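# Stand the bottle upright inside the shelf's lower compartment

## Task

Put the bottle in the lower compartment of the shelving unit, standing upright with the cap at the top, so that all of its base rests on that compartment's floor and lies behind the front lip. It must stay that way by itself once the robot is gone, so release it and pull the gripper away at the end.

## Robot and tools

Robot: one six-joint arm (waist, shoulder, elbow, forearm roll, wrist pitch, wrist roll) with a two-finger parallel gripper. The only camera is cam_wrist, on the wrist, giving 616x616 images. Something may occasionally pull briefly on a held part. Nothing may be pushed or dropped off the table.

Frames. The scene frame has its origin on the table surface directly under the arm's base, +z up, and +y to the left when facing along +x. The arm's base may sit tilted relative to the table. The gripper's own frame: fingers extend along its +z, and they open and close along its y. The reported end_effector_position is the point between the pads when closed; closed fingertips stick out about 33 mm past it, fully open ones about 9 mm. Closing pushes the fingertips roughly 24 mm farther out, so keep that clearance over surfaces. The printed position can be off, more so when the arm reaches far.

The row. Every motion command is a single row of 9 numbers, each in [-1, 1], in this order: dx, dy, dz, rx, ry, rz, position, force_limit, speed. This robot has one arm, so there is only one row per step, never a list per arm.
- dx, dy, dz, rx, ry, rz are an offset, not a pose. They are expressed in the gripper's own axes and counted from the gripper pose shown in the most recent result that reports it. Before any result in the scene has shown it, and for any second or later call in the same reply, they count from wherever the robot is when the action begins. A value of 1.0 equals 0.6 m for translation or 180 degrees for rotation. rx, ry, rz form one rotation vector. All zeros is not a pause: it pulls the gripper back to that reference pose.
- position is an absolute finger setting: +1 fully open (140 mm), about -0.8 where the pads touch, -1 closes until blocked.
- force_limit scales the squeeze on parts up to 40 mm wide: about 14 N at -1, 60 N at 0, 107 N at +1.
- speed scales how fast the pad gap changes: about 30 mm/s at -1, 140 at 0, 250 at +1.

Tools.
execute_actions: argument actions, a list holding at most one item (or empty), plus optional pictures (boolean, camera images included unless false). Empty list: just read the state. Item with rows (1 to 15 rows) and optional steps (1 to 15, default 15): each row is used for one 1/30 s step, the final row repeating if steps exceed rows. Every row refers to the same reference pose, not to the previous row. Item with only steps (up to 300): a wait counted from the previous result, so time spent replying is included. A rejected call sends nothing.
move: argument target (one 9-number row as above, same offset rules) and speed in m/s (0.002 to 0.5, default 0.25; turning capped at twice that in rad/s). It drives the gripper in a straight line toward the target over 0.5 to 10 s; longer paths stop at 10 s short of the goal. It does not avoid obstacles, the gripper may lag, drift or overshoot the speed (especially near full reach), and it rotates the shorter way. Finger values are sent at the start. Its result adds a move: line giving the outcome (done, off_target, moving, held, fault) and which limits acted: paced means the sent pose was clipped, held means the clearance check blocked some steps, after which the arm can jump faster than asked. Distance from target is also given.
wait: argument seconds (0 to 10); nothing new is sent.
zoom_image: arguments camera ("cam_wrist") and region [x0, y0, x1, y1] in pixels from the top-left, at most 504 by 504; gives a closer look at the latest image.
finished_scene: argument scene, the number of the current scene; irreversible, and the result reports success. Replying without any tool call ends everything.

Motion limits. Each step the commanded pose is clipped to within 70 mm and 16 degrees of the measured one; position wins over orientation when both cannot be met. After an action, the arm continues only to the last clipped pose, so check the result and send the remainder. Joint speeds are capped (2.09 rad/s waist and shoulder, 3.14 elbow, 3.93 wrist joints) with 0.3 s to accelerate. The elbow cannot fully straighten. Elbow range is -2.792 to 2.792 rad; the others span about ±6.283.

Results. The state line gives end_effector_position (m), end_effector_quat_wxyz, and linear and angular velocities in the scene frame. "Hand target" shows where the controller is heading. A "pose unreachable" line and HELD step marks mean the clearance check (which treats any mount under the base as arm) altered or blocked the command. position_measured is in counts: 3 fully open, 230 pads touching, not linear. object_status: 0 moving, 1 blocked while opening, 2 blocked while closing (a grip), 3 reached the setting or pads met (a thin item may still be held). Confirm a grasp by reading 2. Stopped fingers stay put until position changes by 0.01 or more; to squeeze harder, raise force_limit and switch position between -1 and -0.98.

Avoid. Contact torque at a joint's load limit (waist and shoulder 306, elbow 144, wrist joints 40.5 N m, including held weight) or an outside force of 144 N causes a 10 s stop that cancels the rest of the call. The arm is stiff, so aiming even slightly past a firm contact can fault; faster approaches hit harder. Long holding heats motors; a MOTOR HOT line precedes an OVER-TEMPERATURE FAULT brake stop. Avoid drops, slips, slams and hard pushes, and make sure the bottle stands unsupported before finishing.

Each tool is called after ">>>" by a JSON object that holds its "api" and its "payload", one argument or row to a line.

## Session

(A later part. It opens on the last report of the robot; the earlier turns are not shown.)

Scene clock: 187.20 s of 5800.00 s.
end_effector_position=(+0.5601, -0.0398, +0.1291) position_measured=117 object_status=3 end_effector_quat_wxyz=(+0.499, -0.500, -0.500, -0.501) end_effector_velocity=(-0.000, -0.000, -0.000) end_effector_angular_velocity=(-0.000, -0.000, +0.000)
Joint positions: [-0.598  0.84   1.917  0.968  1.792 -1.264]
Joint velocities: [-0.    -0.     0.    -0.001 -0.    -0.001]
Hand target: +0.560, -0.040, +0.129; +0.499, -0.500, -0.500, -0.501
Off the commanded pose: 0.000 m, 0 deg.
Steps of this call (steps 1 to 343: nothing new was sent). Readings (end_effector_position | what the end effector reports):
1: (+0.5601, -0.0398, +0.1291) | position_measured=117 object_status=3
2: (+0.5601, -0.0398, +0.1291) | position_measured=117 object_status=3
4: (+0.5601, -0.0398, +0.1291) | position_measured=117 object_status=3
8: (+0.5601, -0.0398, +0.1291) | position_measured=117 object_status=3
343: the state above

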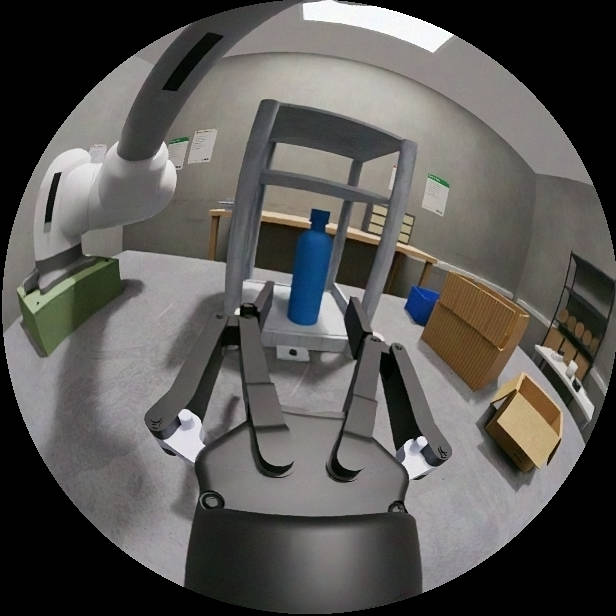

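Long-lasting wobble; wait more.

>>> {"api": "wait", "payload": {
  "seconds": 8
}}

>>> {"api": "wait", "payload": {
  "seconds": 0.7
}}

Scene clock: 198.77 s of 5800.00 s.
end_effector_position=(+0.5601, -0.0398, +0.1291) position_measured=117 object_status=3 end_effector_quat_wxyz=(+0.499, -0.500, -0.500, -0.501) end_effector_velocity=(+0.001, +0.000, +0.000) end_effector_angular_velocity=(+0.000, -0.001, -0.001)
Joint positions: [-0.598  0.84   1.917  0.968  1.792 -1.264]
Joint velocities: [ 0.001 -0.    -0.     0.001 -0.    -0.   ]
Hand target: +0.560, -0.040, +0.129; +0.499, -0.500, -0.500, -0.501
Off the commanded pose: 0.000 m, 0 deg.
Steps of this call (steps 1 to 347: nothing new was sent). Readings (end_effector_position | what the end effector reports):
1: (+0.5601, -0.0398, +0.1291) | position_measured=117 object_status=3
2: (+0.5601, -0.0398, +0.1291) | position_measured=117 object_status=3
4: (+0.5601, -0.0398, +0.1291) | position_measured=117 object_status=3
8: (+0.5601, -0.0398, +0.1291) | position_measured=117 object_status=3
347: the state above

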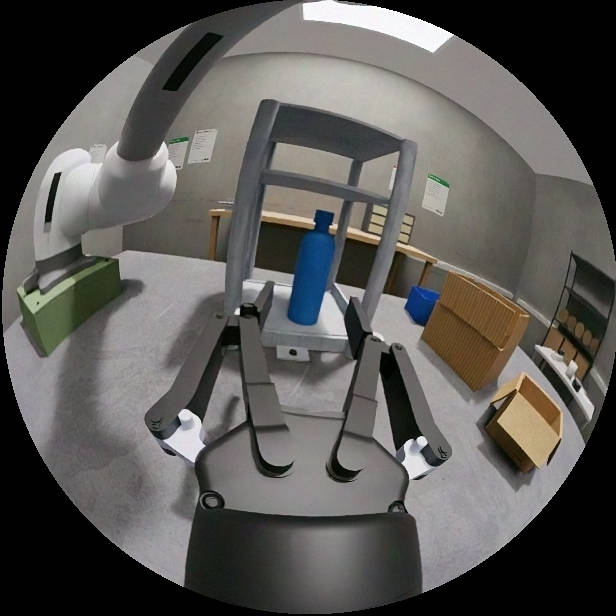

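Scene clock: 199.47 s of 5800.00 s.
end_effector_position=(+0.5601, -0.0398, +0.1291) position_measured=117 object_status=3 end_effector_quat_wxyz=(+0.499, -0.500, -0.500, -0.501) end_effector_velocity=(-0.000, -0.001, -0.000) end_effector_angular_velocity=(-0.001, -0.001, -0.001)
Joint positions: [-0.598  0.84   1.917  0.968  1.792 -1.264]
Joint velocities: [-0.001  0.     0.    -0.001 -0.001 -0.001]
Hand target: +0.560, -0.040, +0.129; +0.499, -0.500, -0.500, -0.501
Off the commanded pose: 0.000 m, 0 deg.
Steps of this call (steps 1 to 21: nothing new was sent). Readings (end_effector_position | what the end effector reports):
1: (+0.5601, -0.0398, +0.1291) | position_measured=117 object_status=3
2: (+0.5601, -0.0398, +0.1291) | position_measured=117 object_status=3
4: (+0.5601, -0.0398, +0.1291) | position_measured=117 object_status=3
8: (+0.5601, -0.0398, +0.1291) | position_measured=117 object_status=3
21: the state above

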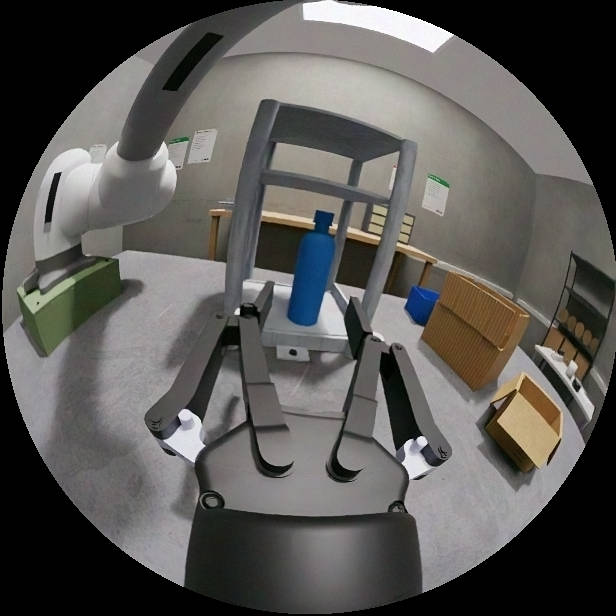

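>>> {"api": "finished_scene", "payload": {
  "scene": 1
}}

The scene is finished: the task was done.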